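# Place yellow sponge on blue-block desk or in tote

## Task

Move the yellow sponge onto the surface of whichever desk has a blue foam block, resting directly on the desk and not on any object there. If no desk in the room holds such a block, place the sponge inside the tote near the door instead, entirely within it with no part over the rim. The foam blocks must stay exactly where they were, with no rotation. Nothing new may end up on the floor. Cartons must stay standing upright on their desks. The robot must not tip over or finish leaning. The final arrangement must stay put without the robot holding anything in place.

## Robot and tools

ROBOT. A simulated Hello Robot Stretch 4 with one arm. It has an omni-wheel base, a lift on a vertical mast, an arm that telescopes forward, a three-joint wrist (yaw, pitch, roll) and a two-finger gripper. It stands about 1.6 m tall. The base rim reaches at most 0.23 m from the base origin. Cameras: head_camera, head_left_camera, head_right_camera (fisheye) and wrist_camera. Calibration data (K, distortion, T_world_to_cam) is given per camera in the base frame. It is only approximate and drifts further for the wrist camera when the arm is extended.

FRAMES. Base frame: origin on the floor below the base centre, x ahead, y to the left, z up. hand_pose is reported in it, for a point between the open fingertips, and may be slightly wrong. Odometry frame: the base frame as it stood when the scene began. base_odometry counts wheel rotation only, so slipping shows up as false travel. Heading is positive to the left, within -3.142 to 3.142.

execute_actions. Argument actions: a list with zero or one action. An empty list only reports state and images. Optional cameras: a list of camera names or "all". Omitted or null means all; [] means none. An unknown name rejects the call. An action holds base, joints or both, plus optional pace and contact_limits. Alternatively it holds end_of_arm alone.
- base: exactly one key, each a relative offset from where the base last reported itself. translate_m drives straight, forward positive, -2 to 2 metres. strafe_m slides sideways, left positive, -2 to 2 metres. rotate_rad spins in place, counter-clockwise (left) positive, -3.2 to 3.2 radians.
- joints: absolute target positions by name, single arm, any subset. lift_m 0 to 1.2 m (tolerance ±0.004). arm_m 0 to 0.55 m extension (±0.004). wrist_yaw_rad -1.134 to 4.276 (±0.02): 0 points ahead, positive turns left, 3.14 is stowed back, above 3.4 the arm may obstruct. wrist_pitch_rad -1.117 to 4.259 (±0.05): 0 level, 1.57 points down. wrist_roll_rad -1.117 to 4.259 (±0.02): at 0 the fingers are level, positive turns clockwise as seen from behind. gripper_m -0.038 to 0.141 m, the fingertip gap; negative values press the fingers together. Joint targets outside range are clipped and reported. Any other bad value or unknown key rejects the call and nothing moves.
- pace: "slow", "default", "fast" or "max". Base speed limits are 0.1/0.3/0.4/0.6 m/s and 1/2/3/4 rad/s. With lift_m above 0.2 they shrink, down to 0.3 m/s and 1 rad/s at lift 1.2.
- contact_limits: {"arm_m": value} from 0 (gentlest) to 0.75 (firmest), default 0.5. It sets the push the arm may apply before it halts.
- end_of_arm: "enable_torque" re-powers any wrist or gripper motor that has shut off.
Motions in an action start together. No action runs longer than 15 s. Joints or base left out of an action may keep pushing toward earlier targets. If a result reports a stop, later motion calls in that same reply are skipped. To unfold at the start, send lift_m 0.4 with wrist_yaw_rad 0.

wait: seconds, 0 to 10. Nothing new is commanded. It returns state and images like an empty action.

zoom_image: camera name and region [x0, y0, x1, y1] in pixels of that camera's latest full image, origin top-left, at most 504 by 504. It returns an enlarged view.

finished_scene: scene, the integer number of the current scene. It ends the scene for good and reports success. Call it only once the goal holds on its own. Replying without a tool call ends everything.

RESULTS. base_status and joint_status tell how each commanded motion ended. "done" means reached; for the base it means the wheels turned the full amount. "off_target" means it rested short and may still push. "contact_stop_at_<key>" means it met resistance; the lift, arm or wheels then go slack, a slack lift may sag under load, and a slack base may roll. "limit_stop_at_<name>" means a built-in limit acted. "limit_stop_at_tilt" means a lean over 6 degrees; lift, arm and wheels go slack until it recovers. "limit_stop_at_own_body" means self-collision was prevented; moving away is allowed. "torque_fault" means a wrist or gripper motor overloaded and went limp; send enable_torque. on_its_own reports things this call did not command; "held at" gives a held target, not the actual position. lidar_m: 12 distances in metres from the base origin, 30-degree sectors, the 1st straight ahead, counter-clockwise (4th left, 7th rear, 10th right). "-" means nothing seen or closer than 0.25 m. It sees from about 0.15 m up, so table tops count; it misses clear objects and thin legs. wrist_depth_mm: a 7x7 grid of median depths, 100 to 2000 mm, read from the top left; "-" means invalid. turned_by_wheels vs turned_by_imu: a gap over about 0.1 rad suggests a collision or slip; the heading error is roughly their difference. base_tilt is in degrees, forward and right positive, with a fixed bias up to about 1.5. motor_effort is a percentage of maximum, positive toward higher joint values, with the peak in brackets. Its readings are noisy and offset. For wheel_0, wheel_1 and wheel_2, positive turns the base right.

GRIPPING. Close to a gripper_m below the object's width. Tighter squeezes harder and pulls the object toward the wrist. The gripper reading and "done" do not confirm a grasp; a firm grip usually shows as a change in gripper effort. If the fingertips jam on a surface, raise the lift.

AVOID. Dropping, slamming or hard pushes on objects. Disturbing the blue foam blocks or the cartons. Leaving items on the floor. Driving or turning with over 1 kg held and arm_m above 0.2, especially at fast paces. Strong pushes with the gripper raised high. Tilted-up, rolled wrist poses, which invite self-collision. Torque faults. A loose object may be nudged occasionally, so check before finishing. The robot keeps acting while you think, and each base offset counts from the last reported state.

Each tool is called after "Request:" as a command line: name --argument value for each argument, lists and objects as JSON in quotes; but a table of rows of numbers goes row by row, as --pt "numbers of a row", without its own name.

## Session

Request:
execute_actions --actions '[]'

Scene clock: 0.00 s.
base_odometry: x=+0.000 y=+0.000 heading=+0.000 (m, m, rad; odometry frame)
turned_by_wheels: +0.000 (rad since the last result)
turned_by_imu: +0.000 (rad since the last result)
base_tilt: forward=-0.3 right=+0.5 (deg)
lidar_m: 1.91 1.94 1.24 1.09 1.11 1.37 1.22 1.23 1.97 1.06 1.21 1.85
base_status: not commanded
joint_positions: lift_m=+0.120 arm_m=+0.000 wrist_yaw_rad=+3.235 wrist_pitch_rad=+0.014 wrist_roll_rad=+0.011 gripper_m=+0.057
joint_status: not commanded
motor_effort: lift_m=+17 arm_m=+0 wrist_yaw_rad=+0 wrist_pitch_rad=-6 wrist_roll_rad=-1 gripper_m=-2 wheel_0=+0 wheel_1=+0 wheel_2=+0 (%)
hand_pose: x=-0.1243 y=+0.0600 z=+0.2943 quat_wxyz=(-0.047, -0.007, +0.005, +0.999) (m; base frame)
wrist_depth_mm: - - 132 1499 1618 - - / - - 132 1983 - - - / - 110 134 - - - - / 141 137 178 - - - - / 211 1708 1808 1983 1808 - - / 212 1008 199 1060 196 1138 1160 / 214 266 297 108 759 741 798
pictures: head_camera, head_left_camera, head_right_camera, wrist_camera
camera_calibration (this result's frames):
wrist_camera: T_world_to_cam=[[-0.0548219, 0.998384, 0.0149531, -0.0801056], [0.0360067, 0.0169426, -0.999208, 0.351528], [-0.997847, -0.0542401, -0.0368773, 0.114321], [0, 0, 0, 1]] pos_world=[0.0970261, 0.0802211, 0.356664]
Images, in order (width x height): head_camera 420x560, head_left_camera 420x672, head_right_camera 420x672, wrist_camera 616x392.

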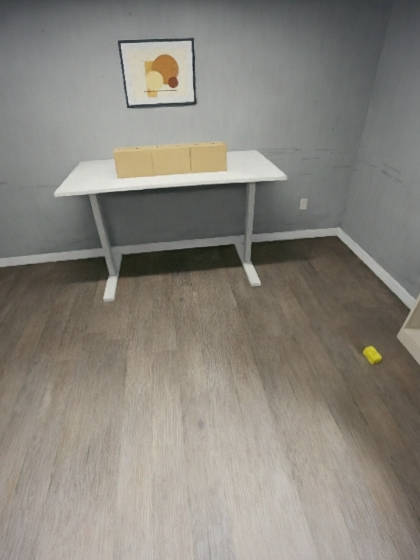

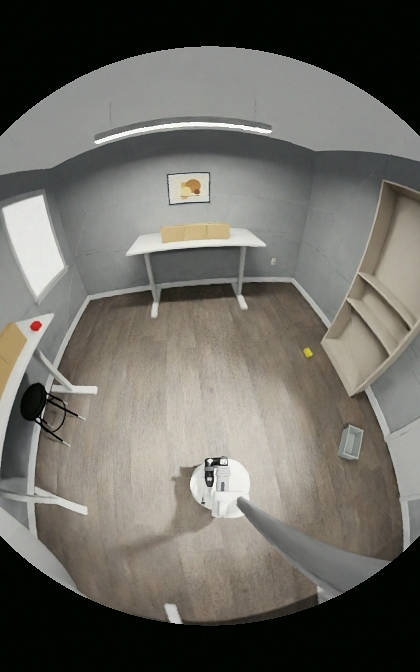

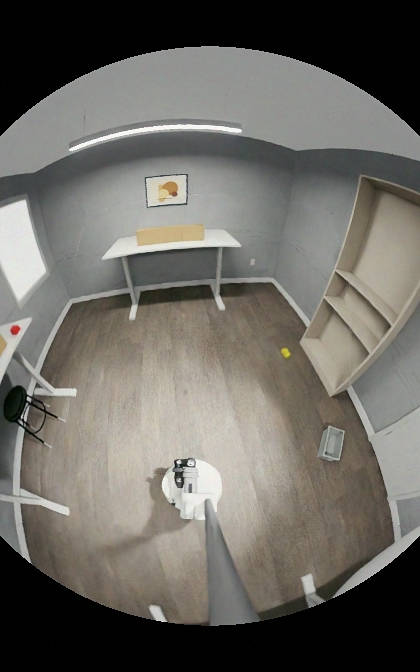

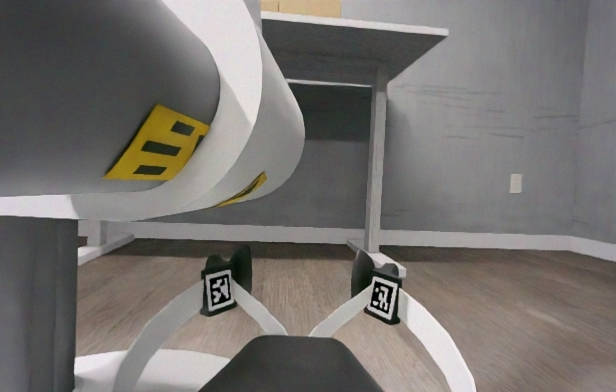

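Request:
execute_actions --actions '[{"base":{"rotate_rad":-0.65},"joints":{"lift_m":0.4,"wrist_yaw_rad":0},"pace":"fast"}]' --cameras '["head_camera"]'

Request:
execute_actions --actions '[{"base":{"translate_m":1.2},"joints":{"lift_m":0.3,"arm_m":0.2,"wrist_pitch_rad":1.57,"gripper_m":0.141},"pace":"fast"}]'

Scene clock: 3.00 s.
base_odometry: x=+0.000 y=+0.000 heading=-0.650 (m, m, rad; odometry frame)
turned_by_wheels: -0.650 (rad since the last result)
turned_by_imu: -0.639 (rad since the last result)
base_tilt: forward=-0.4 right=+0.5 (deg)
lidar_m: 1.69 1.91 1.94 1.33 1.11 1.10 2.19 1.22 1.21 1.37 1.04 1.09
base_status: done
joint_positions: lift_m=+0.400 arm_m=+0.000 wrist_yaw_rad=+0.001 wrist_pitch_rad=+0.014 wrist_roll_rad=+0.011 gripper_m=+0.057
joint_status: all done
motor_effort: lift_m=+19(21) arm_m=+0(0) wrist_yaw_rad=-3(8) wrist_pitch_rad=-7(6) wrist_roll_rad=-1(1) gripper_m=-2(2) wheel_0=-1(9) wheel_1=-1(7) wheel_2=-2(7) (%)
hand_pose: x=+0.4596 y=-0.0872 z=+0.5741 quat_wxyz=(+1.000, +0.006, +0.007, +0.000) (m; base frame)
wrist_depth_mm: - - - - 1756 1499 1366 / - - - - 1708 1366 1336 / - - - - 1756 1430 1336 / - - - - 1808 1499 1336 / - - - 1983 1708 1499 1336 / 1756 1756 199 1756 195 1464 1336 / 1229 1205 1308 109 1336 1255 1308
pictures: head_camera
Images, in order (width x height): head_camera 420x560.

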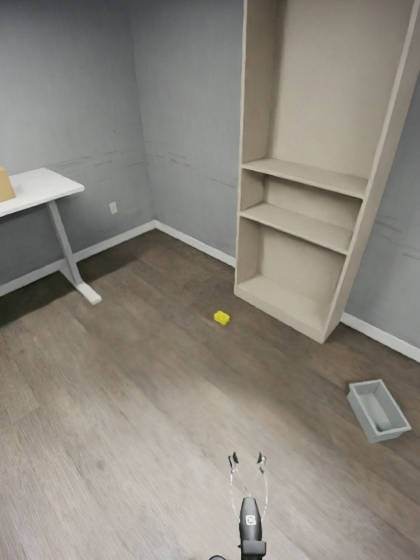

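Scene clock: 7.37 s.
base_odometry: x=+0.955 y=-0.726 heading=-0.651 (m, m, rad; odometry frame)
turned_by_wheels: +0.000 (rad since the last result)
turned_by_imu: +0.000 (rad since the last result)
base_tilt: forward=-0.5 right=+0.4 (deg)
lidar_m: 0.70 1.69 1.12 1.26 2.00 1.98 3.18 2.04 0.83 0.76 0.61 0.59
base_status: done
joint_positions: lift_m=+0.300 arm_m=+0.199 wrist_yaw_rad=+0.000 wrist_pitch_rad=+1.570 wrist_roll_rad=+0.011 gripper_m=+0.141
joint_status: all done
motor_effort: lift_m=+16(17) arm_m=+8(10) wrist_yaw_rad=+0(1) wrist_pitch_rad=+0(3) wrist_roll_rad=-1(1) gripper_m=+1(3) wheel_0=-2(2) wheel_1=-2(4) wheel_2=+0(10) (%)
hand_pose: x=+0.3698 y=-0.0874 z=+0.1899 quat_wxyz=(+0.707, +0.004, +0.707, -0.004) (m; base frame)
wrist_depth_mm: 415 413 415 415 413 402 329 / 415 415 415 415 415 415 382 / 415 421 373 418 418 418 418 / 418 421 418 418 421 418 421 / 421 421 421 421 421 421 421 / 424 424 424 424 421 424 424 / 424 424 424 108 424 424 424
pictures: head_camera, head_left_camera, head_right_camera, wrist_camera
camera_calibration (this result's frames):
wrist_camera: T_world_to_cam=[[0.01446, -0.999127, 0.039183, -0.109113], [-0.999643, -0.0135651, 0.0230111, 0.418182], [-0.0224595, -0.0395017, -0.998967, 0.418807], [0, 0, 0, 1]] pos_world=[0.429017, -0.086801, 0.413027]
Images, in order (width x height): head_camera 420x560, head_left_camera 420x672, head_right_camera 420x672, wrist_camera 616x392.

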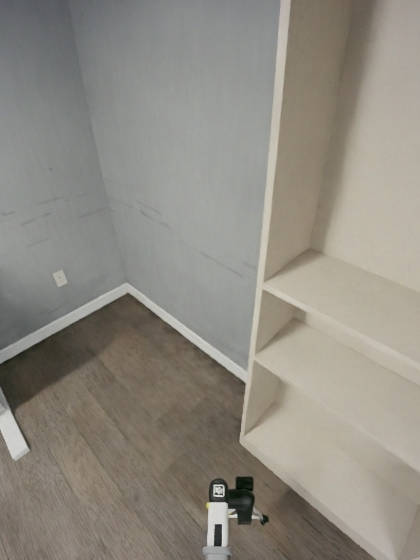

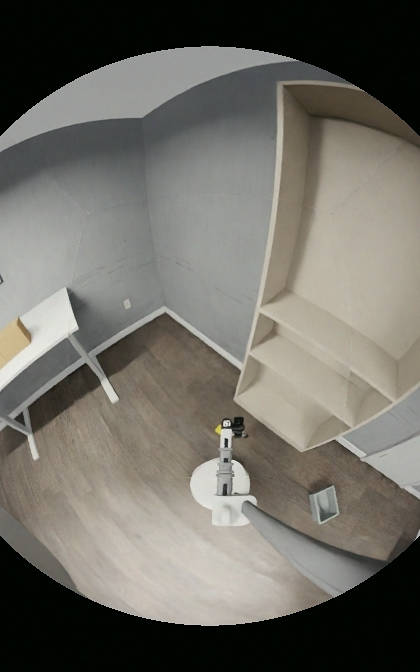

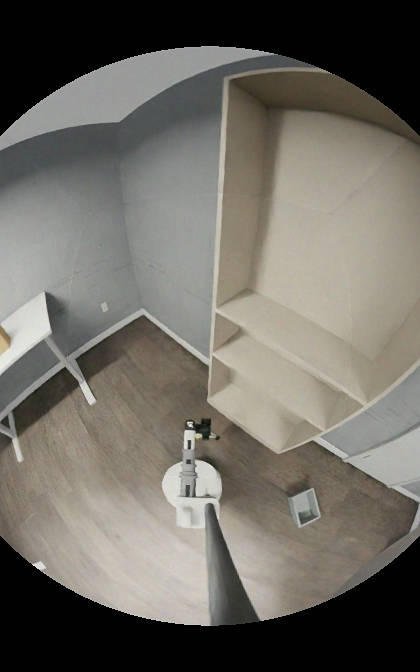

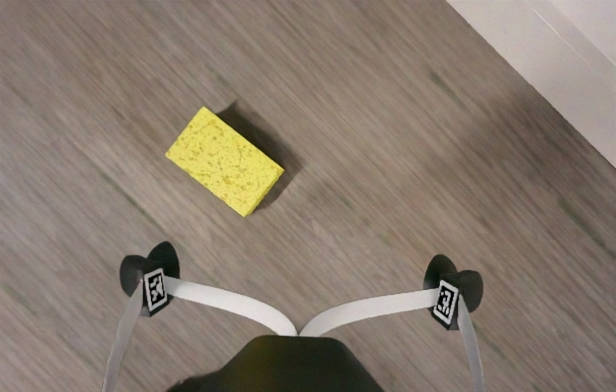

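Request:
execute_actions --actions '[{"base":{"strafe_m":0.068},"joints":{"arm_m":0.287,"lift_m":0.22,"wrist_roll_rad":0.67},"pace":"fast"}]' --cameras '["wrist_camera"]'

Scene clock: 11.87 s.
base_odometry: x=+0.996 y=-0.672 heading=-0.650 (m, m, rad; odometry frame)
turned_by_wheels: +0.000 (rad since the last result)
turned_by_imu: +0.002 (rad since the last result)
base_tilt: forward=-0.5 right=+0.5 (deg)
lidar_m: 0.71 1.81 1.05 1.17 1.95 1.97 2.56 2.08 0.84 0.83 0.64 0.64
base_status: done
joint_positions: lift_m=+0.220 arm_m=+0.286 wrist_yaw_rad=+0.000 wrist_pitch_rad=+1.570 wrist_roll_rad=+0.669 gripper_m=+0.141
joint_status: all done
motor_effort: lift_m=+15(15) arm_m=+8(7) wrist_yaw_rad=-1(0) wrist_pitch_rad=+0(1) wrist_roll_rad=+1(4) gripper_m=+2(1) wheel_0=+2(6) wheel_1=+1(12) wheel_2=+0(3) (%)
hand_pose: x=+0.4568 y=-0.0874 z=+0.1099 quat_wxyz=(+0.668, +0.232, +0.668, -0.232) (m; base frame)
wrist_depth_mm: 334 336 334 332 332 330 332 / 336 336 336 336 332 334 336 / 340 338 336 336 336 336 336 / 340 338 340 338 338 338 336 / 340 342 340 294 340 340 338 / 343 342 342 296 342 340 340 / 343 343 343 109 343 343 343
pictures: wrist_camera
camera_calibration (this result's frames):
wrist_camera: T_world_to_cam=[[-0.599671, -0.799314, 0.0386143, 0.190855], [-0.799159, 0.600673, 0.0231491, 0.469096], [-0.041698, -0.0169772, -0.998986, 0.351633], [0, 0, 0, 1]] pos_world=[0.503995, -0.123251, 0.333048]
Images, in order (width x height): wrist_camera 616x392.

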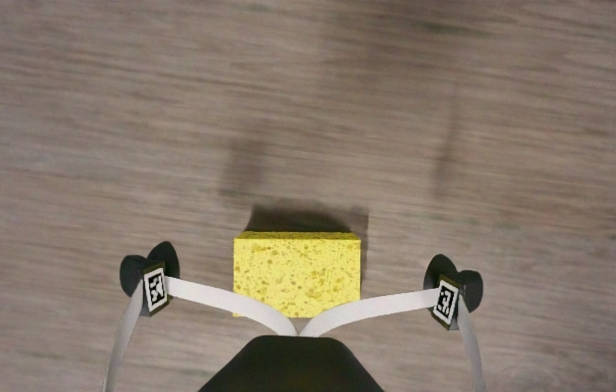

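Request:
execute_actions --actions '[{"joints":{"lift_m":0.137},"pace":"fast"}]' --cameras '["wrist_camera"]'

Request:
execute_actions --actions '[{"joints":{"gripper_m":0.04}}]' --cameras '["wrist_camera"]'

Scene clock: 13.37 s.
base_odometry: x=+0.996 y=-0.672 heading=-0.650 (m, m, rad; odometry frame)
turned_by_wheels: +0.000 (rad since the last result)
turned_by_imu: +0.001 (rad since the last result)
base_tilt: forward=-0.4 right=+0.5 (deg)
lidar_m: 0.73 1.80 1.05 1.19 1.96 1.93 2.61 2.09 0.81 0.79 0.64 0.64
base_status: not commanded
joint_positions: lift_m=+0.137 arm_m=+0.286 wrist_yaw_rad=+0.000 wrist_pitch_rad=+1.570 wrist_roll_rad=+0.669 gripper_m=+0.141
joint_status: all done
motor_effort: lift_m=+15(15) arm_m=+8(8) wrist_yaw_rad=+0(1) wrist_pitch_rad=+0(0) wrist_roll_rad=+1(1) gripper_m=+1(1) wheel_0=+2(2) wheel_1=+1(1) wheel_2=+0(0) (%)
hand_pose: x=+0.4568 y=-0.0874 z=+0.0269 quat_wxyz=(+0.668, +0.232, +0.668, -0.232) (m; base frame)
wrist_depth_mm: 251 251 252 251 250 251 250 / 253 253 252 252 252 251 252 / 254 254 253 253 253 253 253 / 255 254 255 255 254 254 253 / 256 256 256 240 255 255 255 / 257 257 211 211 211 256 256 / 259 258 235 108 258 258 257
pictures: wrist_camera
camera_calibration (this result's frames):
wrist_camera: T_world_to_cam=[[-0.599675, -0.799311, 0.0386312, 0.194057], [-0.799155, 0.600678, 0.0231716, 0.47101], [-0.0417262, -0.0169769, -0.998985, 0.268752], [0, 0, 0, 1]] pos_world=[0.503995, -0.123251, 0.250069]
Images, in order (width x height): wrist_camera 616x392.

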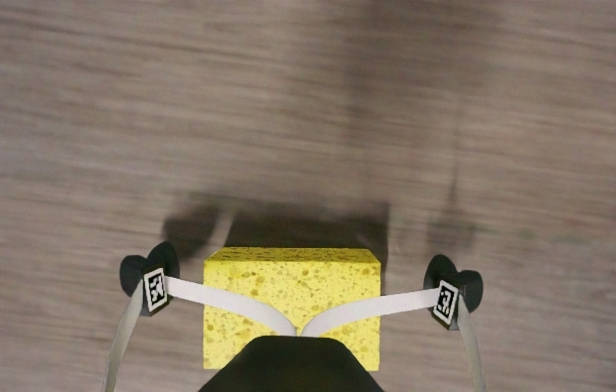

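Scene clock: 15.37 s.
base_odometry: x=+0.996 y=-0.672 heading=-0.650 (m, m, rad; odometry frame)
turned_by_wheels: +0.000 (rad since the last result)
turned_by_imu: +0.001 (rad since the last result)
base_tilt: forward=-0.6 right=+0.3 (deg)
lidar_m: 0.72 1.82 1.04 1.20 1.97 1.97 2.61 2.08 0.84 0.84 0.64 0.64
base_status: not commanded
joint_positions: lift_m=+0.137 arm_m=+0.286 wrist_yaw_rad=+0.000 wrist_pitch_rad=+1.570 wrist_roll_rad=+0.669 gripper_m=+0.041
joint_status: all done
motor_effort: lift_m=+15(15) arm_m=+8(8) wrist_yaw_rad=+0(1) wrist_pitch_rad=+0(0) wrist_roll_rad=+0(1) gripper_m=-24(24) wheel_0=+2(2) wheel_1=+1(1) wheel_2=+0(0) (%)
hand_pose: x=+0.4568 y=-0.0874 z=+0.0269 quat_wxyz=(+0.668, +0.232, +0.668, -0.232) (m; base frame)
wrist_depth_mm: 251 251 250 251 250 250 250 / 252 253 252 252 252 251 251 / 254 254 254 253 253 253 253 / 255 255 254 254 254 254 254 / 256 256 256 255 255 255 255 / 257 179 194 194 193 256 256 / 258 259 196 108 257 257 257
pictures: wrist_camera
camera_calibration (this result's frames):
wrist_camera: T_world_to_cam=[[-0.599676, -0.79931, 0.0386311, 0.194058], [-0.799154, 0.600679, 0.0231715, 0.47101], [-0.0417261, -0.0169768, -0.998985, 0.268752], [0, 0, 0, 1]] pos_world=[0.503995, -0.123251, 0.250069]
Images, in order (width x height): wrist_camera 616x392.

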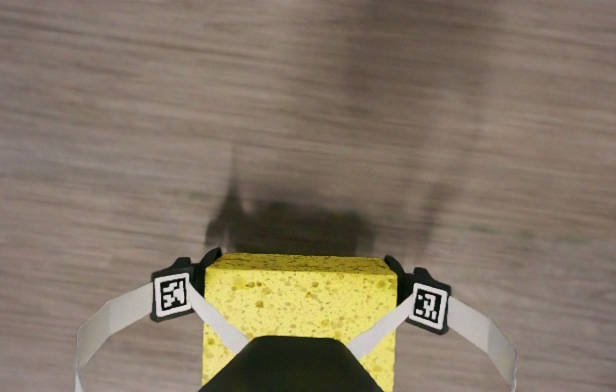

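Request:
execute_actions --actions '[{"base":{"rotate_rad":0.805},"joints":{"lift_m":0.5,"arm_m":0.0,"wrist_roll_rad":0.0},"pace":"fast"}]' --cameras '["wrist_camera","head_camera"]'

Request:
execute_actions --actions '[{"base":{"strafe_m":0.2},"joints":{"lift_m":0.85,"wrist_pitch_rad":0.35,"wrist_yaw_rad":1.57},"pace":"fast"}]'

Scene clock: 17.80 s.
base_odometry: x=+0.996 y=-0.672 heading=+0.155 (m, m, rad; odometry frame)
turned_by_wheels: +0.805 (rad since the last result)
turned_by_imu: +0.794 (rad since the last result)
base_tilt: forward=-0.4 right=+0.5 (deg)
lidar_m: 1.07 1.10 1.49 1.94 2.03 2.27 2.39 0.81 0.69 0.64 0.67 1.35
base_status: done
joint_positions: lift_m=+0.279 arm_m=+0.146 wrist_yaw_rad=+0.000 wrist_pitch_rad=+1.570 wrist_roll_rad=+0.001 gripper_m=+0.041
joint_status: lift_m limit_stop_at_own_body (moved +0.142 of +0.363); arm_m limit_stop_at_own_body (moved -0.140 of -0.286); the others done
on_its_own: lift_m is slack since a limit_stop_at_own_body (your +0.500 is given up); arm_m is slack since a limit_stop_at_own_body (your +0.000 is given up)
motor_effort: lift_m=+17(21) arm_m=+0(13) wrist_yaw_rad=+0(8) wrist_pitch_rad=+0(6) wrist_roll_rad=-2(7) gripper_m=-24(25) wheel_0=+0(7) wheel_1=+0(7) wheel_2=+0(7) (%)
hand_pose: x=+0.3169 y=-0.0874 z=+0.1689 quat_wxyz=(+0.707, +0.000, +0.707, +0.000) (m; base frame)
wrist_depth_mm: 392 392 392 394 394 394 394 / 394 397 394 394 394 394 394 / 397 397 397 397 397 397 397 / 399 402 399 399 397 399 399 / 399 399 399 399 399 399 402 / 402 179 194 195 194 402 402 / 404 404 196 108 404 404 404
pictures: head_camera, wrist_camera
camera_calibration (this result's frames):
wrist_camera: T_world_to_cam=[[0.0250215, -0.998918, 0.0391895, -0.110857], [-0.999441, -0.0241273, 0.0231275, 0.364794], [-0.022157, -0.0397463, -0.998964, 0.396558], [0, 0, 0, 1]] pos_world=[0.376151, -0.0861736, 0.392055]
Images, in order (width x height): head_camera 420x560, wrist_camera 616x392.

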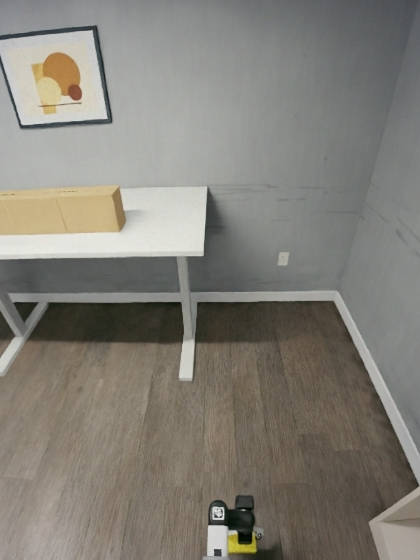

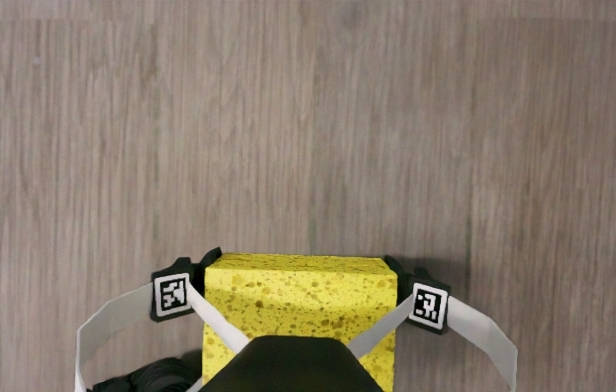

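not run: a stop came earlier in this reply.

Request:
execute_actions --actions '[{"base":{"strafe_m":0.2},"joints":{"lift_m":0.7,"arm_m":0.15},"pace":"fast"}]' --cameras '["wrist_camera"]'

Request:
execute_actions --actions '[{"base":{"translate_m":0.6},"joints":{"lift_m":1.2,"arm_m":0.0,"wrist_pitch_rad":0.35,"wrist_yaw_rad":1.57},"pace":"fast"}]'

Scene clock: 20.27 s.
base_odometry: x=+0.966 y=-0.475 heading=+0.154 (m, m, rad; odometry frame)
turned_by_wheels: +0.000 (rad since the last result)
turned_by_imu: +0.001 (rad since the last result)
base_tilt: forward=-0.3 right=+0.5 (deg)
lidar_m: 1.06 1.10 1.50 1.74 1.83 2.28 2.43 0.94 0.90 0.84 0.89 1.63
base_status: done
joint_positions: lift_m=+0.700 arm_m=+0.149 wrist_yaw_rad=+0.000 wrist_pitch_rad=+1.570 wrist_roll_rad=+0.001 gripper_m=+0.041
joint_status: all done
motor_effort: lift_m=+20(21) arm_m=+8(15) wrist_yaw_rad=+0(0) wrist_pitch_rad=+0(0) wrist_roll_rad=-2(2) gripper_m=-23(24) wheel_0=+1(9) wheel_1=-1(8) wheel_2=-1(0) (%)
hand_pose: x=+0.3198 y=-0.0874 z=+0.5895 quat_wxyz=(+0.707, +0.000, +0.707, +0.000) (m; base frame)
wrist_depth_mm: 820 820 820 820 809 820 809 / 820 820 820 820 820 809 820 / 820 820 831 831 820 820 820 / 820 831 820 831 831 820 831 / 831 831 831 831 831 831 831 / 842 178 194 194 193 831 842 / 842 621 195 109 854 831 842
pictures: wrist_camera
camera_calibration (this result's frames):
wrist_camera: T_world_to_cam=[[0.0251093, -0.998916, 0.039189, -0.127439], [-0.999439, -0.0242144, 0.0231472, 0.357858], [-0.0221731, -0.0397482, -0.998964, 0.816814], [0, 0, 0, 1]] pos_world=[0.378968, -0.0861684, 0.812678]
Images, in order (width x height): wrist_camera 616x392.

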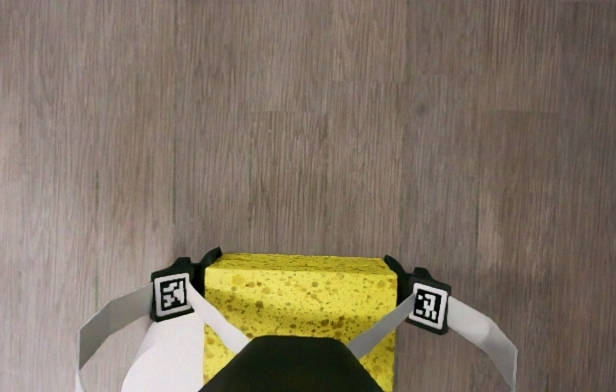

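Scene clock: 23.20 s.
base_odometry: x=+1.558 y=-0.382 heading=+0.154 (m, m, rad; odometry frame)
turned_by_wheels: +0.000 (rad since the last result)
turned_by_imu: +0.000 (rad since the last result)
base_tilt: forward=-0.4 right=+0.4 (deg)
lidar_m: 0.46 0.48 0.67 1.94 1.84 2.56 3.60 1.26 0.88 0.86 1.19 1.30
base_status: done
joint_positions: lift_m=+1.198 arm_m=+0.001 wrist_yaw_rad=+1.570 wrist_pitch_rad=+0.352 wrist_roll_rad=+0.000 gripper_m=+0.041
joint_status: all done
joint sent to its limit — the command would take lift_m past its upper limit, so that joint was sent only as far as its limit.
motor_effort: lift_m=+20(22) arm_m=-7(7) wrist_yaw_rad=+1(4) wrist_pitch_rad=-7(11) wrist_roll_rad=-2(2) gripper_m=-24(23) wheel_0=+1(6) wheel_1=-1(5) wheel_2=-1(12) (%)
hand_pose: x=+0.2601 y=+0.2707 z=+1.2771 quat_wxyz=(+0.697, -0.124, +0.124, +0.696) (m; base frame)
wrist_depth_mm: - - - - - - 1430 / - - - - - - 1397 / 1921 - - - - - 1397 / - - - - 1308 891 1281 / - - - - 946 768 609 / - 179 195 194 194 640 535 / 1756 1756 196 108 634 585 530
pictures: head_camera, head_left_camera, head_right_camera, wrist_camera
camera_calibration (this result's frames):
wrist_camera: T_world_to_cam=[[0.998876, -0.0291901, 0.0373477, -0.308561], [0.0240329, -0.367258, -0.929808, 1.33465], [0.0408575, 0.929661, -0.366144, 0.429617], [0, 0, 0, 1]] pos_world=[0.258585, 0.0817575, 1.4098]
Images, in order (width x height): head_camera 420x560, head_left_camera 420x672, head_right_camera 420x672, wrist_camera 616x392.

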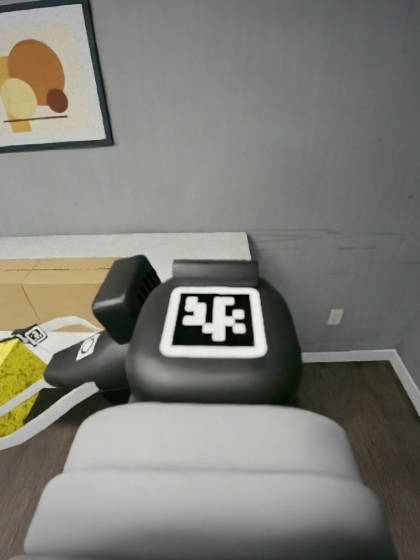

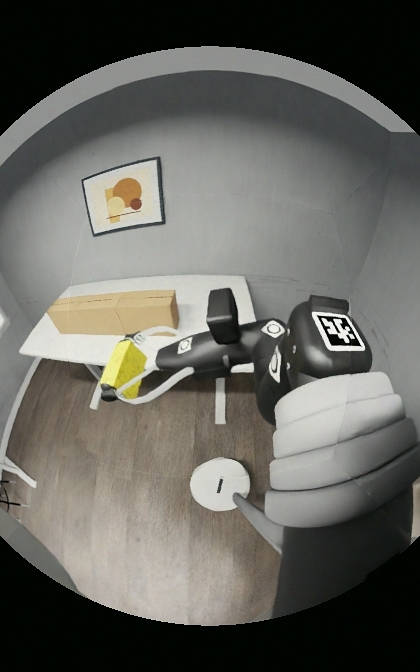

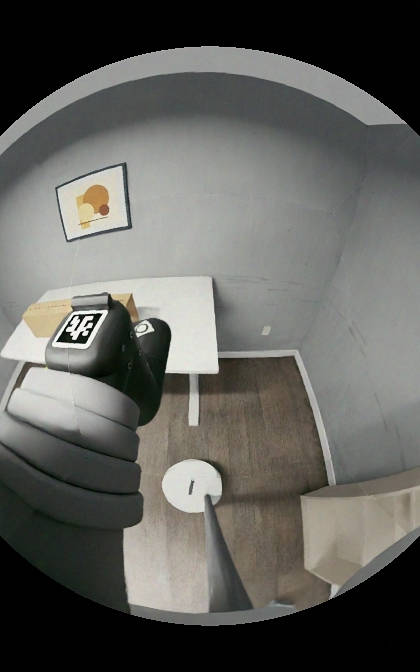

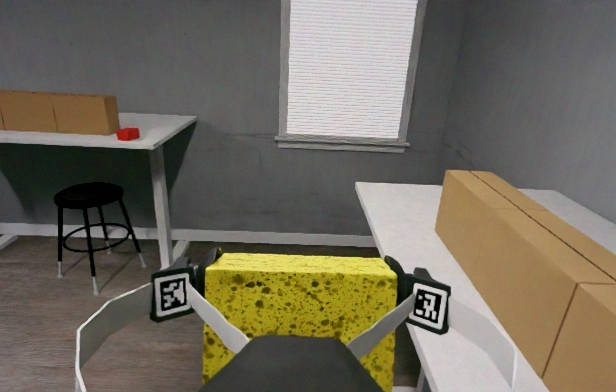

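Request:
execute_actions --actions '[{"base":{"translate_m":0.11},"joints":{"arm_m":0.53,"wrist_pitch_rad":0.42},"pace":"fast"}]' --cameras '["wrist_camera","head_left_camera"]'

Scene clock: 25.53 s.
base_odometry: x=+1.667 y=-0.365 heading=+0.155 (m, m, rad; odometry frame)
turned_by_wheels: +0.000 (rad since the last result)
turned_by_imu: +0.001 (rad since the last result)
base_tilt: forward=-0.3 right=+0.5 (deg)
lidar_m: 0.31 0.36 0.51 1.30 1.85 2.56 3.69 1.24 0.91 1.13 1.20 0.37
base_status: done
joint_positions: lift_m=+1.198 arm_m=+0.529 wrist_yaw_rad=+1.570 wrist_pitch_rad=+0.422 wrist_roll_rad=+0.000 gripper_m=+0.041
joint_status: all done
motor_effort: lift_m=+20(20) arm_m=+8(8) wrist_yaw_rad=+0(2) wrist_pitch_rad=-5(6) wrist_roll_rad=-1(2) gripper_m=-24(24) wheel_0=+1(2) wheel_1=+0(4) wheel_2=+2(8) (%)
hand_pose: x=+0.7872 y=+0.2631 z=+1.2585 quat_wxyz=(+0.692, -0.148, +0.148, +0.691) (m; base frame)
wrist_depth_mm: - - - - 1464 715 492 / - - - - 1430 741 500 / - - 1281 - 1336 741 512 / - - 699 1060 1078 732 512 / - 466 492 809 820 723 508 / 407 179 195 194 193 603 504 / 314 332 195 108 535 539 500
pictures: head_left_camera, wrist_camera
camera_calibration (this result's frames):
wrist_camera: T_world_to_cam=[[0.998883, -0.0262108, 0.0393282, -0.837894], [0.0242038, -0.431032, -0.902012, 1.28359], [0.0405941, 0.901956, -0.429916, 0.496052], [0, 0, 0, 1]] pos_world=[0.785753, 0.0838883, 1.40402]
Images, in order (width x height): head_left_camera 420x672, wrist_camera 616x392.

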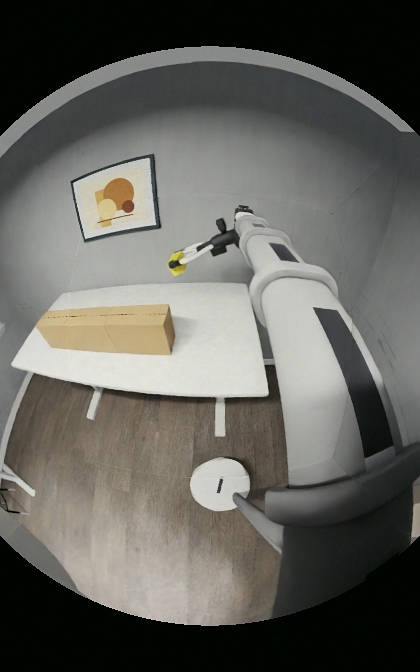

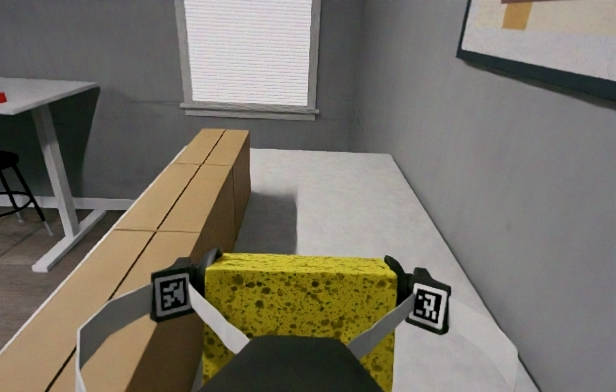

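Request:
execute_actions --actions '[{"joints":{"wrist_pitch_rad":0.82}}]' --cameras '["wrist_camera"]'

Scene clock: 26.50 s.
base_odometry: x=+1.667 y=-0.365 heading=+0.155 (m, m, rad; odometry frame)
turned_by_wheels: +0.000 (rad since the last result)
turned_by_imu: +0.000 (rad since the last result)
base_tilt: forward=-0.4 right=+0.6 (deg)
lidar_m: 0.33 0.35 0.51 1.34 1.85 2.51 3.70 1.23 0.87 1.12 1.18 0.40
base_status: not commanded
joint_positions: lift_m=+1.198 arm_m=+0.529 wrist_yaw_rad=+1.570 wrist_pitch_rad=+0.821 wrist_roll_rad=+0.000 gripper_m=+0.041
joint_status: all done
motor_effort: lift_m=+20(20) arm_m=+8(8) wrist_yaw_rad=+0(0) wrist_pitch_rad=-4(5) wrist_roll_rad=-2(1) gripper_m=-24(25) wheel_0=+1(1) wheel_1=+0(0) wheel_2=+2(2) (%)
hand_pose: x=+0.7871 y=+0.1965 z=+1.1655 quat_wxyz=(+0.649, -0.282, +0.282, +0.648) (m; base frame)
wrist_depth_mm: - 544 569 946 960 759 525 / - 424 585 759 778 732 521 / 382 362 597 647 661 661 521 / 312 324 530 559 569 574 512 / 338 340 462 500 504 508 500 / 427 179 194 194 194 445 459 / 394 397 195 109 399 402 413
pictures: wrist_camera
camera_calibration (this result's frames):
wrist_camera: T_world_to_cam=[[0.998899, -0.00893167, 0.0460641, -0.84718], [0.0239097, -0.747814, -0.663478, 0.955419], [0.0403733, 0.663849, -0.746776, 0.932406], [0, 0, 0, 1]] pos_world=[0.785758, 0.087932, 1.36922]
Images, in order (width x height): wrist_camera 616x392.

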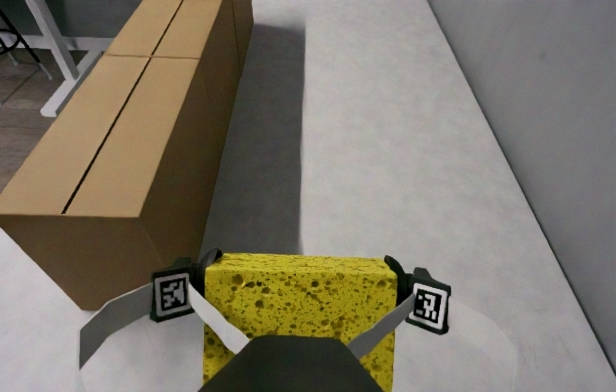

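Request:
execute_actions --actions '[{"base":{"translate_m":-0.6},"joints":{"arm_m":0.0,"wrist_pitch_rad":0.3},"pace":"fast"}]' --cameras '[]'

Request:
execute_actions --actions '[{"base":{"rotate_rad":1.595},"pace":"fast"}]' --cameras '["head_camera","head_left_camera","head_right_camera"]'

Scene clock: 30.67 s.
base_odometry: x=+1.074 y=-0.458 heading=+0.155 (m, m, rad; odometry frame)
turned_by_wheels: +0.000 (rad since the last result)
turned_by_imu: +0.002 (rad since the last result)
base_tilt: forward=-0.5 right=+0.4 (deg)
lidar_m: 0.95 0.99 1.32 1.72 1.83 2.42 3.04 1.04 0.89 0.83 0.87 1.62
base_status: done
joint_positions: lift_m=+1.198 arm_m=+0.001 wrist_yaw_rad=+1.570 wrist_pitch_rad=+0.302 wrist_roll_rad=+0.000 gripper_m=+0.041
joint_status: all done
motor_effort: lift_m=+20(20) arm_m=-7(12) wrist_yaw_rad=+0(0) wrist_pitch_rad=-8(12) wrist_roll_rad=-1(2) gripper_m=-24(24) wheel_0=+1(8) wheel_1=+1(4) wheel_2=+0(7) (%)
hand_pose: x=+0.2600 y=+0.2753 z=+1.2908 quat_wxyz=(+0.699, -0.106, +0.107, +0.699) (m; base frame)
wrist_depth_mm: - - - - - - - / - - - - - - - / 1808 1863 - - - - - / - - - - - - 1983 / - - - - - - 1160 / - 179 194 194 194 - - / 1863 1863 195 109 1863 1921 1756
pictures: none
No camera images: the call's "cameras" was empty. Leave "cameras" out to get every camera's image.

Scene clock: 33.53 s.
base_odometry: x=+1.074 y=-0.458 heading=+1.750 (m, m, rad; odometry frame)
turned_by_wheels: +1.595 (rad since the last result)
turned_by_imu: +1.572 (rad since the last result)
base_tilt: forward=-0.5 right=+0.5 (deg)
lidar_m: 1.71 1.83 2.29 2.17 1.02 0.89 0.84 0.88 1.66 0.92 1.00 1.39
base_status: done
joint_positions: lift_m=+1.198 arm_m=+0.001 wrist_yaw_rad=+1.570 wrist_pitch_rad=+0.302 wrist_roll_rad=+0.000 gripper_m=+0.041
joint_status: not commanded
motor_effort: lift_m=+19(20) arm_m=-7(8) wrist_yaw_rad=+0(0) wrist_pitch_rad=-7(7) wrist_roll_rad=-2(1) gripper_m=-23(24) wheel_0=-1(6) wheel_1=-1(3) wheel_2=+0(4) (%)
hand_pose: x=+0.2600 y=+0.2753 z=+1.2908 quat_wxyz=(+0.699, -0.106, +0.107, +0.699) (m; base frame)
wrist_depth_mm: - - - - - - - / - - - - - - - / - - - - - - - / - - - - - - - / - - - - - - - / - 179 195 194 193 - - / 1863 1863 195 108 1921 1921 -
pictures: head_camera, head_left_camera, head_right_camera
Images, in order (width x height): head_camera 420x560, head_left_camera 420x672, head_right_camera 420x672.

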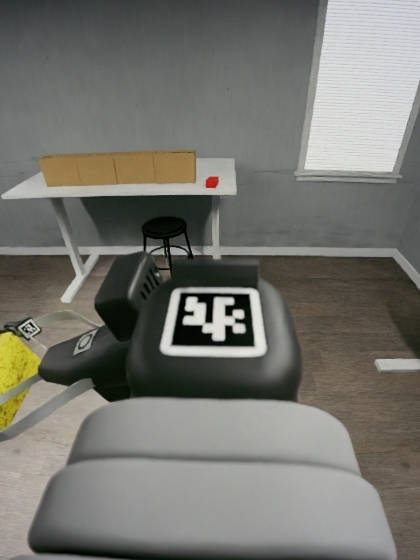

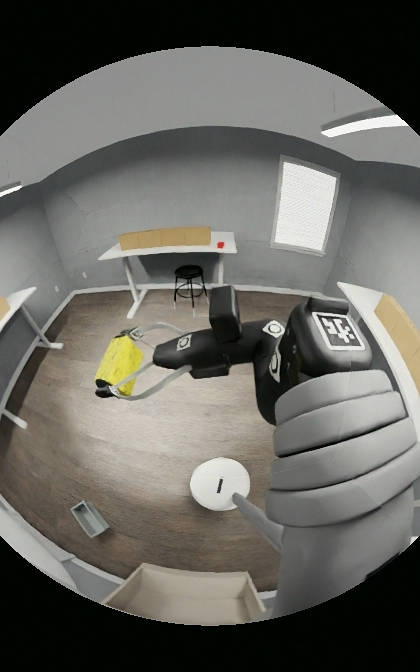

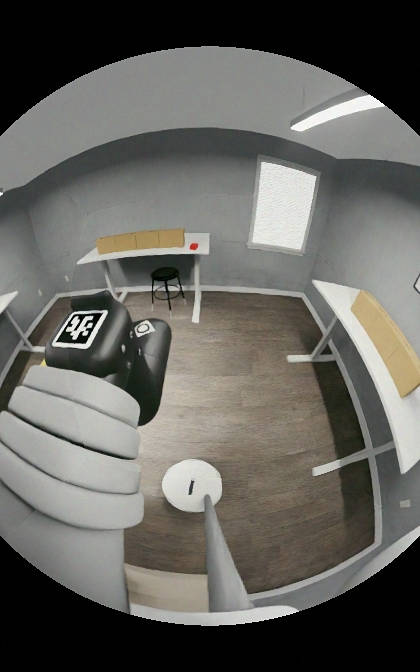

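Request:
execute_actions --actions '[{"base":{"strafe_m":-0.24},"pace":"fast"}]' --cameras '[]'

Request:
execute_actions --actions '[{"base":{"translate_m":1.36},"pace":"fast"}]' --cameras '["head_camera","head_left_camera","head_right_camera"]'

Scene clock: 36.03 s.
base_odometry: x=+1.310 y=-0.415 heading=+1.749 (m, m, rad; odometry frame)
turned_by_wheels: +0.000 (rad since the last result)
turned_by_imu: +0.000 (rad since the last result)
base_tilt: forward=-0.3 right=+0.4 (deg)
lidar_m: 1.75 1.83 2.55 2.42 1.24 0.90 0.84 1.20 1.55 0.70 0.76 1.04
base_status: done
joint_positions: lift_m=+1.198 arm_m=+0.001 wrist_yaw_rad=+1.570 wrist_pitch_rad=+0.302 wrist_roll_rad=+0.000 gripper_m=+0.041
joint_status: not commanded
motor_effort: lift_m=+20(20) arm_m=-8(8) wrist_yaw_rad=+0(0) wrist_pitch_rad=-7(6) wrist_roll_rad=-2(1) gripper_m=-23(23) wheel_0=-1(4) wheel_1=-1(9) wheel_2=+0(0) (%)
hand_pose: x=+0.2600 y=+0.2753 z=+1.2908 quat_wxyz=(+0.699, -0.106, +0.107, +0.699) (m; base frame)
wrist_depth_mm: - - - - - - - / - - - - - - - / - - - - - - - / - - - - - - - / - - - - - - - / - 179 194 194 193 - - / 1863 1863 196 109 1921 1921 -
pictures: none
No camera images: the call's "cameras" was empty. Leave "cameras" out to get every camera's image.

Scene clock: 42.03 s.
base_odometry: x=+1.069 y=+0.923 heading=+1.749 (m, m, rad; odometry frame)
turned_by_wheels: +0.000 (rad since the last result)
turned_by_imu: +0.000 (rad since the last result)
base_tilt: forward=-0.3 right=+0.5 (deg)
lidar_m: 0.60 0.42 0.55 1.71 2.57 2.21 2.22 1.06 0.75 0.72 1.57 1.20
base_status: done
joint_positions: lift_m=+1.198 arm_m=+0.001 wrist_yaw_rad=+1.570 wrist_pitch_rad=+0.302 wrist_roll_rad=+0.000 gripper_m=+0.041
joint_status: not commanded
motor_effort: lift_m=+20(20) arm_m=-7(8) wrist_yaw_rad=+0(0) wrist_pitch_rad=-8(7) wrist_roll_rad=-1(1) gripper_m=-25(23) wheel_0=+1(7) wheel_1=+0(3) wheel_2=+0(6) (%)
hand_pose: x=+0.2600 y=+0.2753 z=+1.2908 quat_wxyz=(+0.699, -0.106, +0.107, +0.699) (m; base frame)
wrist_depth_mm: - - - - - - 1397 / - - - - - - 1430 / - - - - - - 1366 / - - - - 1182 1576 1366 / - - - - 917 676 1098 / - 179 194 194 193 496 504 / 1863 1863 196 108 615 559 433
pictures: head_camera, head_left_camera, head_right_camera
Images, in order (width x height): head_camera 420x560, head_left_camera 420x672, head_right_camera 420x672.

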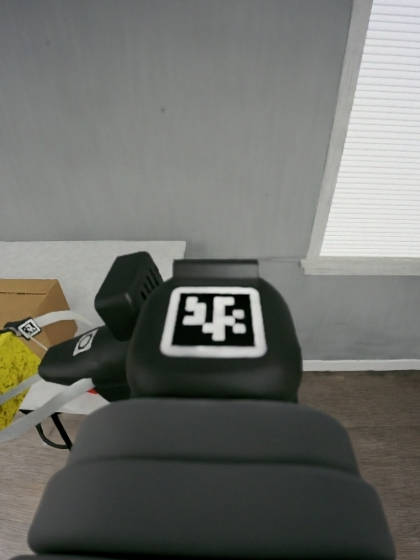

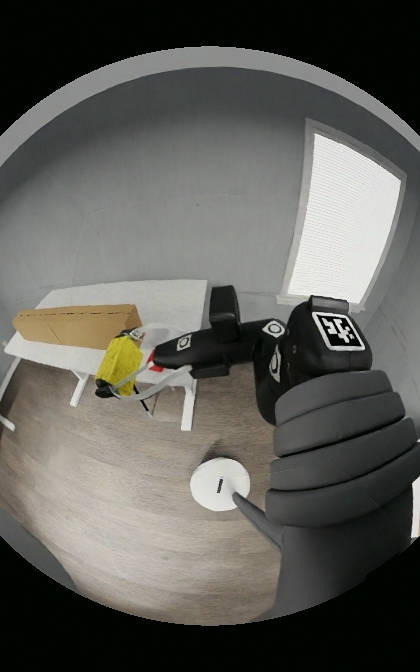

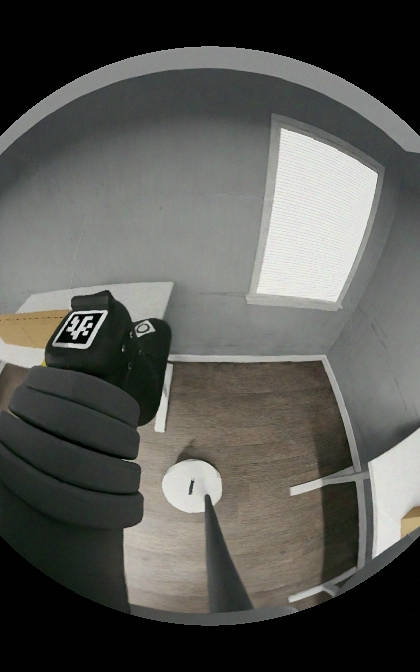

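Request:
execute_actions --actions '[{"joints":{"arm_m":0.55,"wrist_pitch_rad":0.45},"pace":"fast"}]' --cameras '["wrist_camera","head_left_camera"]'

Request:
execute_actions --actions '[{"joints":{"wrist_pitch_rad":0.8}}]' --cameras '["wrist_camera"]'

Scene clock: 44.47 s.
base_odometry: x=+1.069 y=+0.923 heading=+1.749 (m, m, rad; odometry frame)
turned_by_wheels: +0.000 (rad since the last result)
turned_by_imu: +0.001 (rad since the last result)
base_tilt: forward=-0.1 right=+0.5 (deg)
lidar_m: 0.61 0.42 0.55 1.69 2.57 2.23 2.20 1.07 0.75 0.69 1.56 1.22
base_status: not commanded
joint_positions: lift_m=+1.198 arm_m=+0.549 wrist_yaw_rad=+1.570 wrist_pitch_rad=+0.452 wrist_roll_rad=+0.000 gripper_m=+0.041
joint_status: all done
motor_effort: lift_m=+20(19) arm_m=+8(4) wrist_yaw_rad=+0(0) wrist_pitch_rad=-5(7) wrist_roll_rad=-2(2) gripper_m=-25(24) wheel_0=+1(1) wheel_1=+0(0) wheel_2=-1(1) (%)
hand_pose: x=+0.8072 y=+0.2595 z=+1.2507 quat_wxyz=(+0.689, -0.158, +0.159, +0.689) (m; base frame)
wrist_depth_mm: - - - - 1921 904 621 / - - - - 1808 891 609 / - - 878 1366 1366 878 603 / - 603 654 991 1025 866 597 / - 442 512 750 778 759 585 / 1808 179 194 195 194 627 585 / 508 492 196 108 521 521 539
pictures: head_left_camera, wrist_camera
camera_calibration (this result's frames):
wrist_camera: T_world_to_cam=[[0.998885, -0.0249338, 0.0400975, -0.858945], [0.0242453, -0.45786, -0.888694, 1.26475], [0.0405175, 0.888675, -0.456745, 0.532237], [0, 0, 0, 1]] pos_world=[0.805757, 0.0846776, 1.40152]
Images, in order (width x height): head_left_camera 420x672, wrist_camera 616x392.

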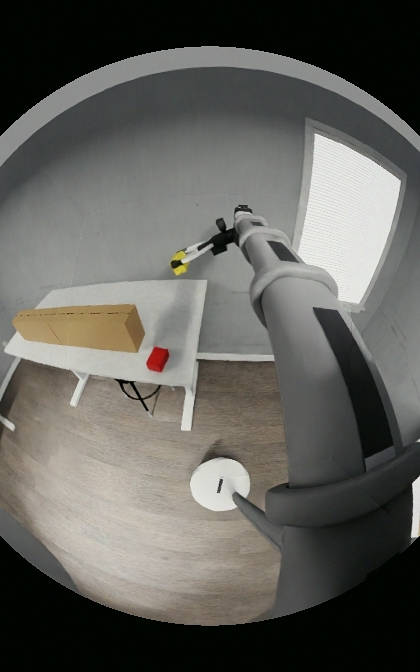

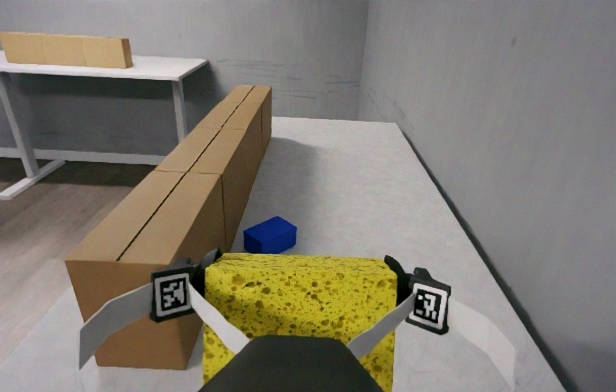

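Scene clock: 45.23 s.
base_odometry: x=+1.069 y=+0.923 heading=+1.749 (m, m, rad; odometry frame)
turned_by_wheels: +0.000 (rad since the last result)
turned_by_imu: +0.000 (rad since the last result)
base_tilt: forward=-0.4 right=+0.5 (deg)
lidar_m: 0.59 0.40 0.59 1.72 2.52 2.20 2.21 1.05 0.75 0.72 1.56 1.19
base_status: not commanded
joint_positions: lift_m=+1.198 arm_m=+0.549 wrist_yaw_rad=+1.570 wrist_pitch_rad=+0.801 wrist_roll_rad=+0.000 gripper_m=+0.041
joint_status: all done
motor_effort: lift_m=+19(20) arm_m=+8(8) wrist_yaw_rad=+0(0) wrist_pitch_rad=-4(6) wrist_roll_rad=-1(1) gripper_m=-25(25) wheel_0=+1(1) wheel_1=+0(0) wheel_2=-1(1) (%)
hand_pose: x=+0.8071 y=+0.2007 z=+1.1695 quat_wxyz=(+0.651, -0.276, +0.276, +0.651) (m; base frame)
wrist_depth_mm: - 597 603 991 1008 931 621 / - 442 609 778 809 798 609 / - 436 621 668 676 691 603 / 591 517 559 574 580 591 585 / 439 496 500 508 512 517 530 / 433 179 194 194 194 452 466 / 397 402 196 108 402 407 418
pictures: wrist_camera
camera_calibration (this result's frames):
wrist_camera: T_world_to_cam=[[0.998898, -0.00975318, 0.045918, -0.866968], [0.0240087, -0.734415, -0.678276, 0.975251], [0.0403382, 0.67863, -0.733371, 0.913184], [0, 0, 0, 1]] pos_world=[0.805761, 0.0880686, 1.371]
Images, in order (width x height): wrist_camera 616x392.

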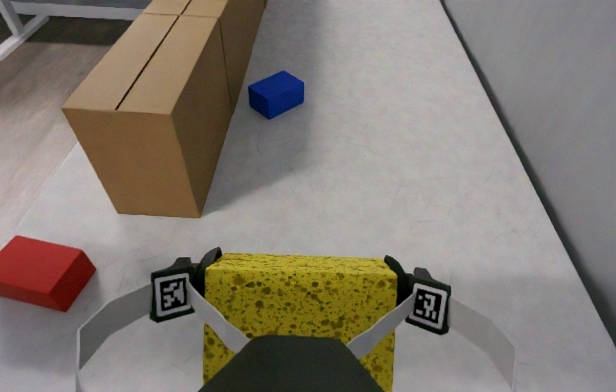

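Request:
execute_actions --actions '[{"base":{"strafe_m":0.36},"joints":{"wrist_pitch_rad":1.57}}]'

Scene clock: 48.40 s.
base_odometry: x=+0.714 y=+0.859 heading=+1.749 (m, m, rad; odometry frame)
turned_by_wheels: +0.000 (rad since the last result)
turned_by_imu: +0.001 (rad since the last result)
base_tilt: forward=-0.4 right=+0.6 (deg)
lidar_m: 0.37 0.41 0.57 2.03 2.18 2.65 2.25 1.56 1.11 1.07 1.69 0.40
base_status: done
joint_positions: lift_m=+1.198 arm_m=+0.549 wrist_yaw_rad=+1.570 wrist_pitch_rad=+1.570 wrist_roll_rad=+0.000 gripper_m=+0.041
joint_status: all done
motor_effort: lift_m=+20(20) arm_m=+8(8) wrist_yaw_rad=+0(0) wrist_pitch_rad=+1(4) wrist_roll_rad=-1(1) gripper_m=-25(24) wheel_0=+2(8) wheel_1=-1(7) wheel_2=-2(2) (%)
hand_pose: x=+0.8070 y=+0.0002 z=+1.0882 quat_wxyz=(+0.501, -0.499, +0.500, +0.500) (m; base frame)
wrist_depth_mm: 204 300 362 364 362 362 362 / 207 306 362 364 364 364 362 / 209 312 366 364 364 366 364 / 368 368 368 366 366 364 366 / 368 368 368 368 366 368 366 / 370 178 195 194 193 368 366 / 370 370 195 109 368 370 368
pictures: head_camera, head_left_camera, head_right_camera, wrist_camera
camera_calibration (this result's frames):
wrist_camera: T_world_to_cam=[[0.998927, 0.0246666, 0.0391958, -0.857739], [0.0237813, -0.999455, 0.0228938, 0.0101483], [0.0397391, -0.0219371, -0.998969, 1.27925], [0, 0, 0, 1]] pos_world=[0.805741, 0.0593632, 1.31132]
Images, in order (width x height): head_camera 420x560, head_left_camera 420x672, head_right_camera 420x672, wrist_camera 616x392.

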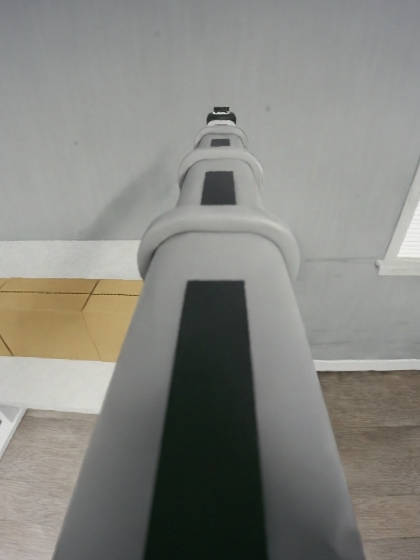

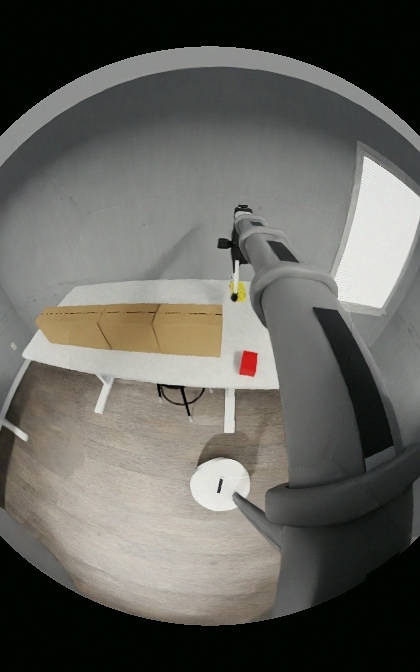

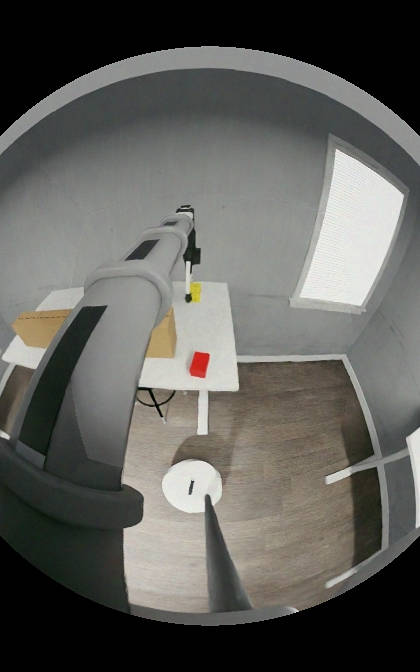

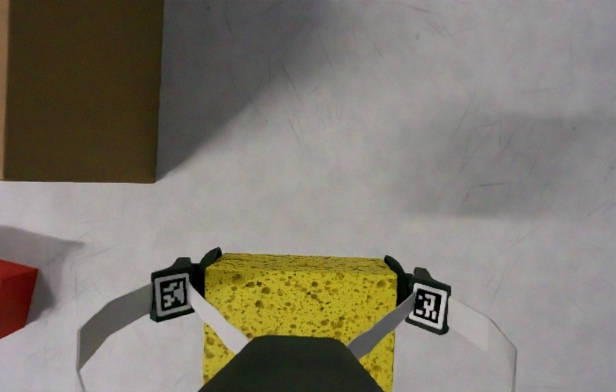

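Request:
execute_actions --actions '[{"joints":{"lift_m":1.087}}]' --cameras '["wrist_camera"]'

Scene clock: 55.43 s.
base_odometry: x=+0.714 y=+0.859 heading=+1.749 (m, m, rad; odometry frame)
turned_by_wheels: +0.000 (rad since the last result)
turned_by_imu: +0.002 (rad since the last result)
base_tilt: forward=-0.3 right=+0.4 (deg)
lidar_m: 0.38 0.40 0.58 2.09 2.15 2.65 2.23 1.54 1.15 1.07 1.70 0.40
base_status: not commanded
joint_positions: lift_m=+1.087 arm_m=+0.549 wrist_yaw_rad=+1.570 wrist_pitch_rad=+1.570 wrist_roll_rad=+0.000 gripper_m=+0.041
joint_status: all done
motor_effort: lift_m=+15(19) arm_m=+8(8) wrist_yaw_rad=+0(1) wrist_pitch_rad=+0(0) wrist_roll_rad=-2(2) gripper_m=-23(23) wheel_0=+2(2) wheel_1=-1(1) wheel_2=-2(2) (%)
hand_pose: x=+0.8070 y=+0.0002 z=+0.9769 quat_wxyz=(+0.501, -0.499, +0.500, +0.500) (m; base frame)
wrist_depth_mm: 204 251 252 251 251 250 250 / 207 252 252 251 252 251 251 / 209 252 253 252 253 253 253 / 255 254 254 254 254 253 253 / 255 256 255 254 254 254 254 / 256 179 194 194 194 255 256 / 257 257 196 109 256 256 256
pictures: wrist_camera
camera_calibration (this result's frames):
wrist_camera: T_world_to_cam=[[0.998927, 0.0246666, 0.0391958, -0.853385], [0.0237813, -0.999455, 0.0228939, 0.0126941], [0.0397391, -0.0219372, -0.998969, 1.16815], [0, 0, 0, 1]] pos_world=[0.805746, 0.0593632, 1.2001]
Images, in order (width x height): wrist_camera 616x392.

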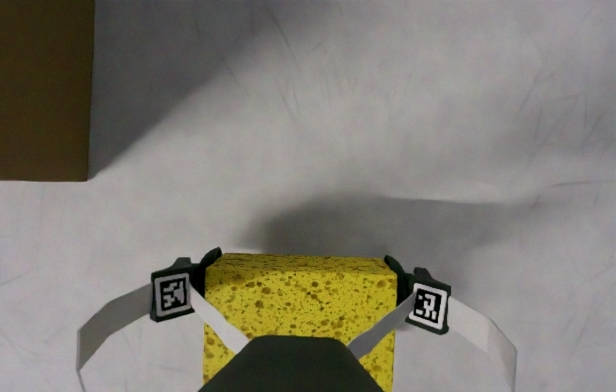

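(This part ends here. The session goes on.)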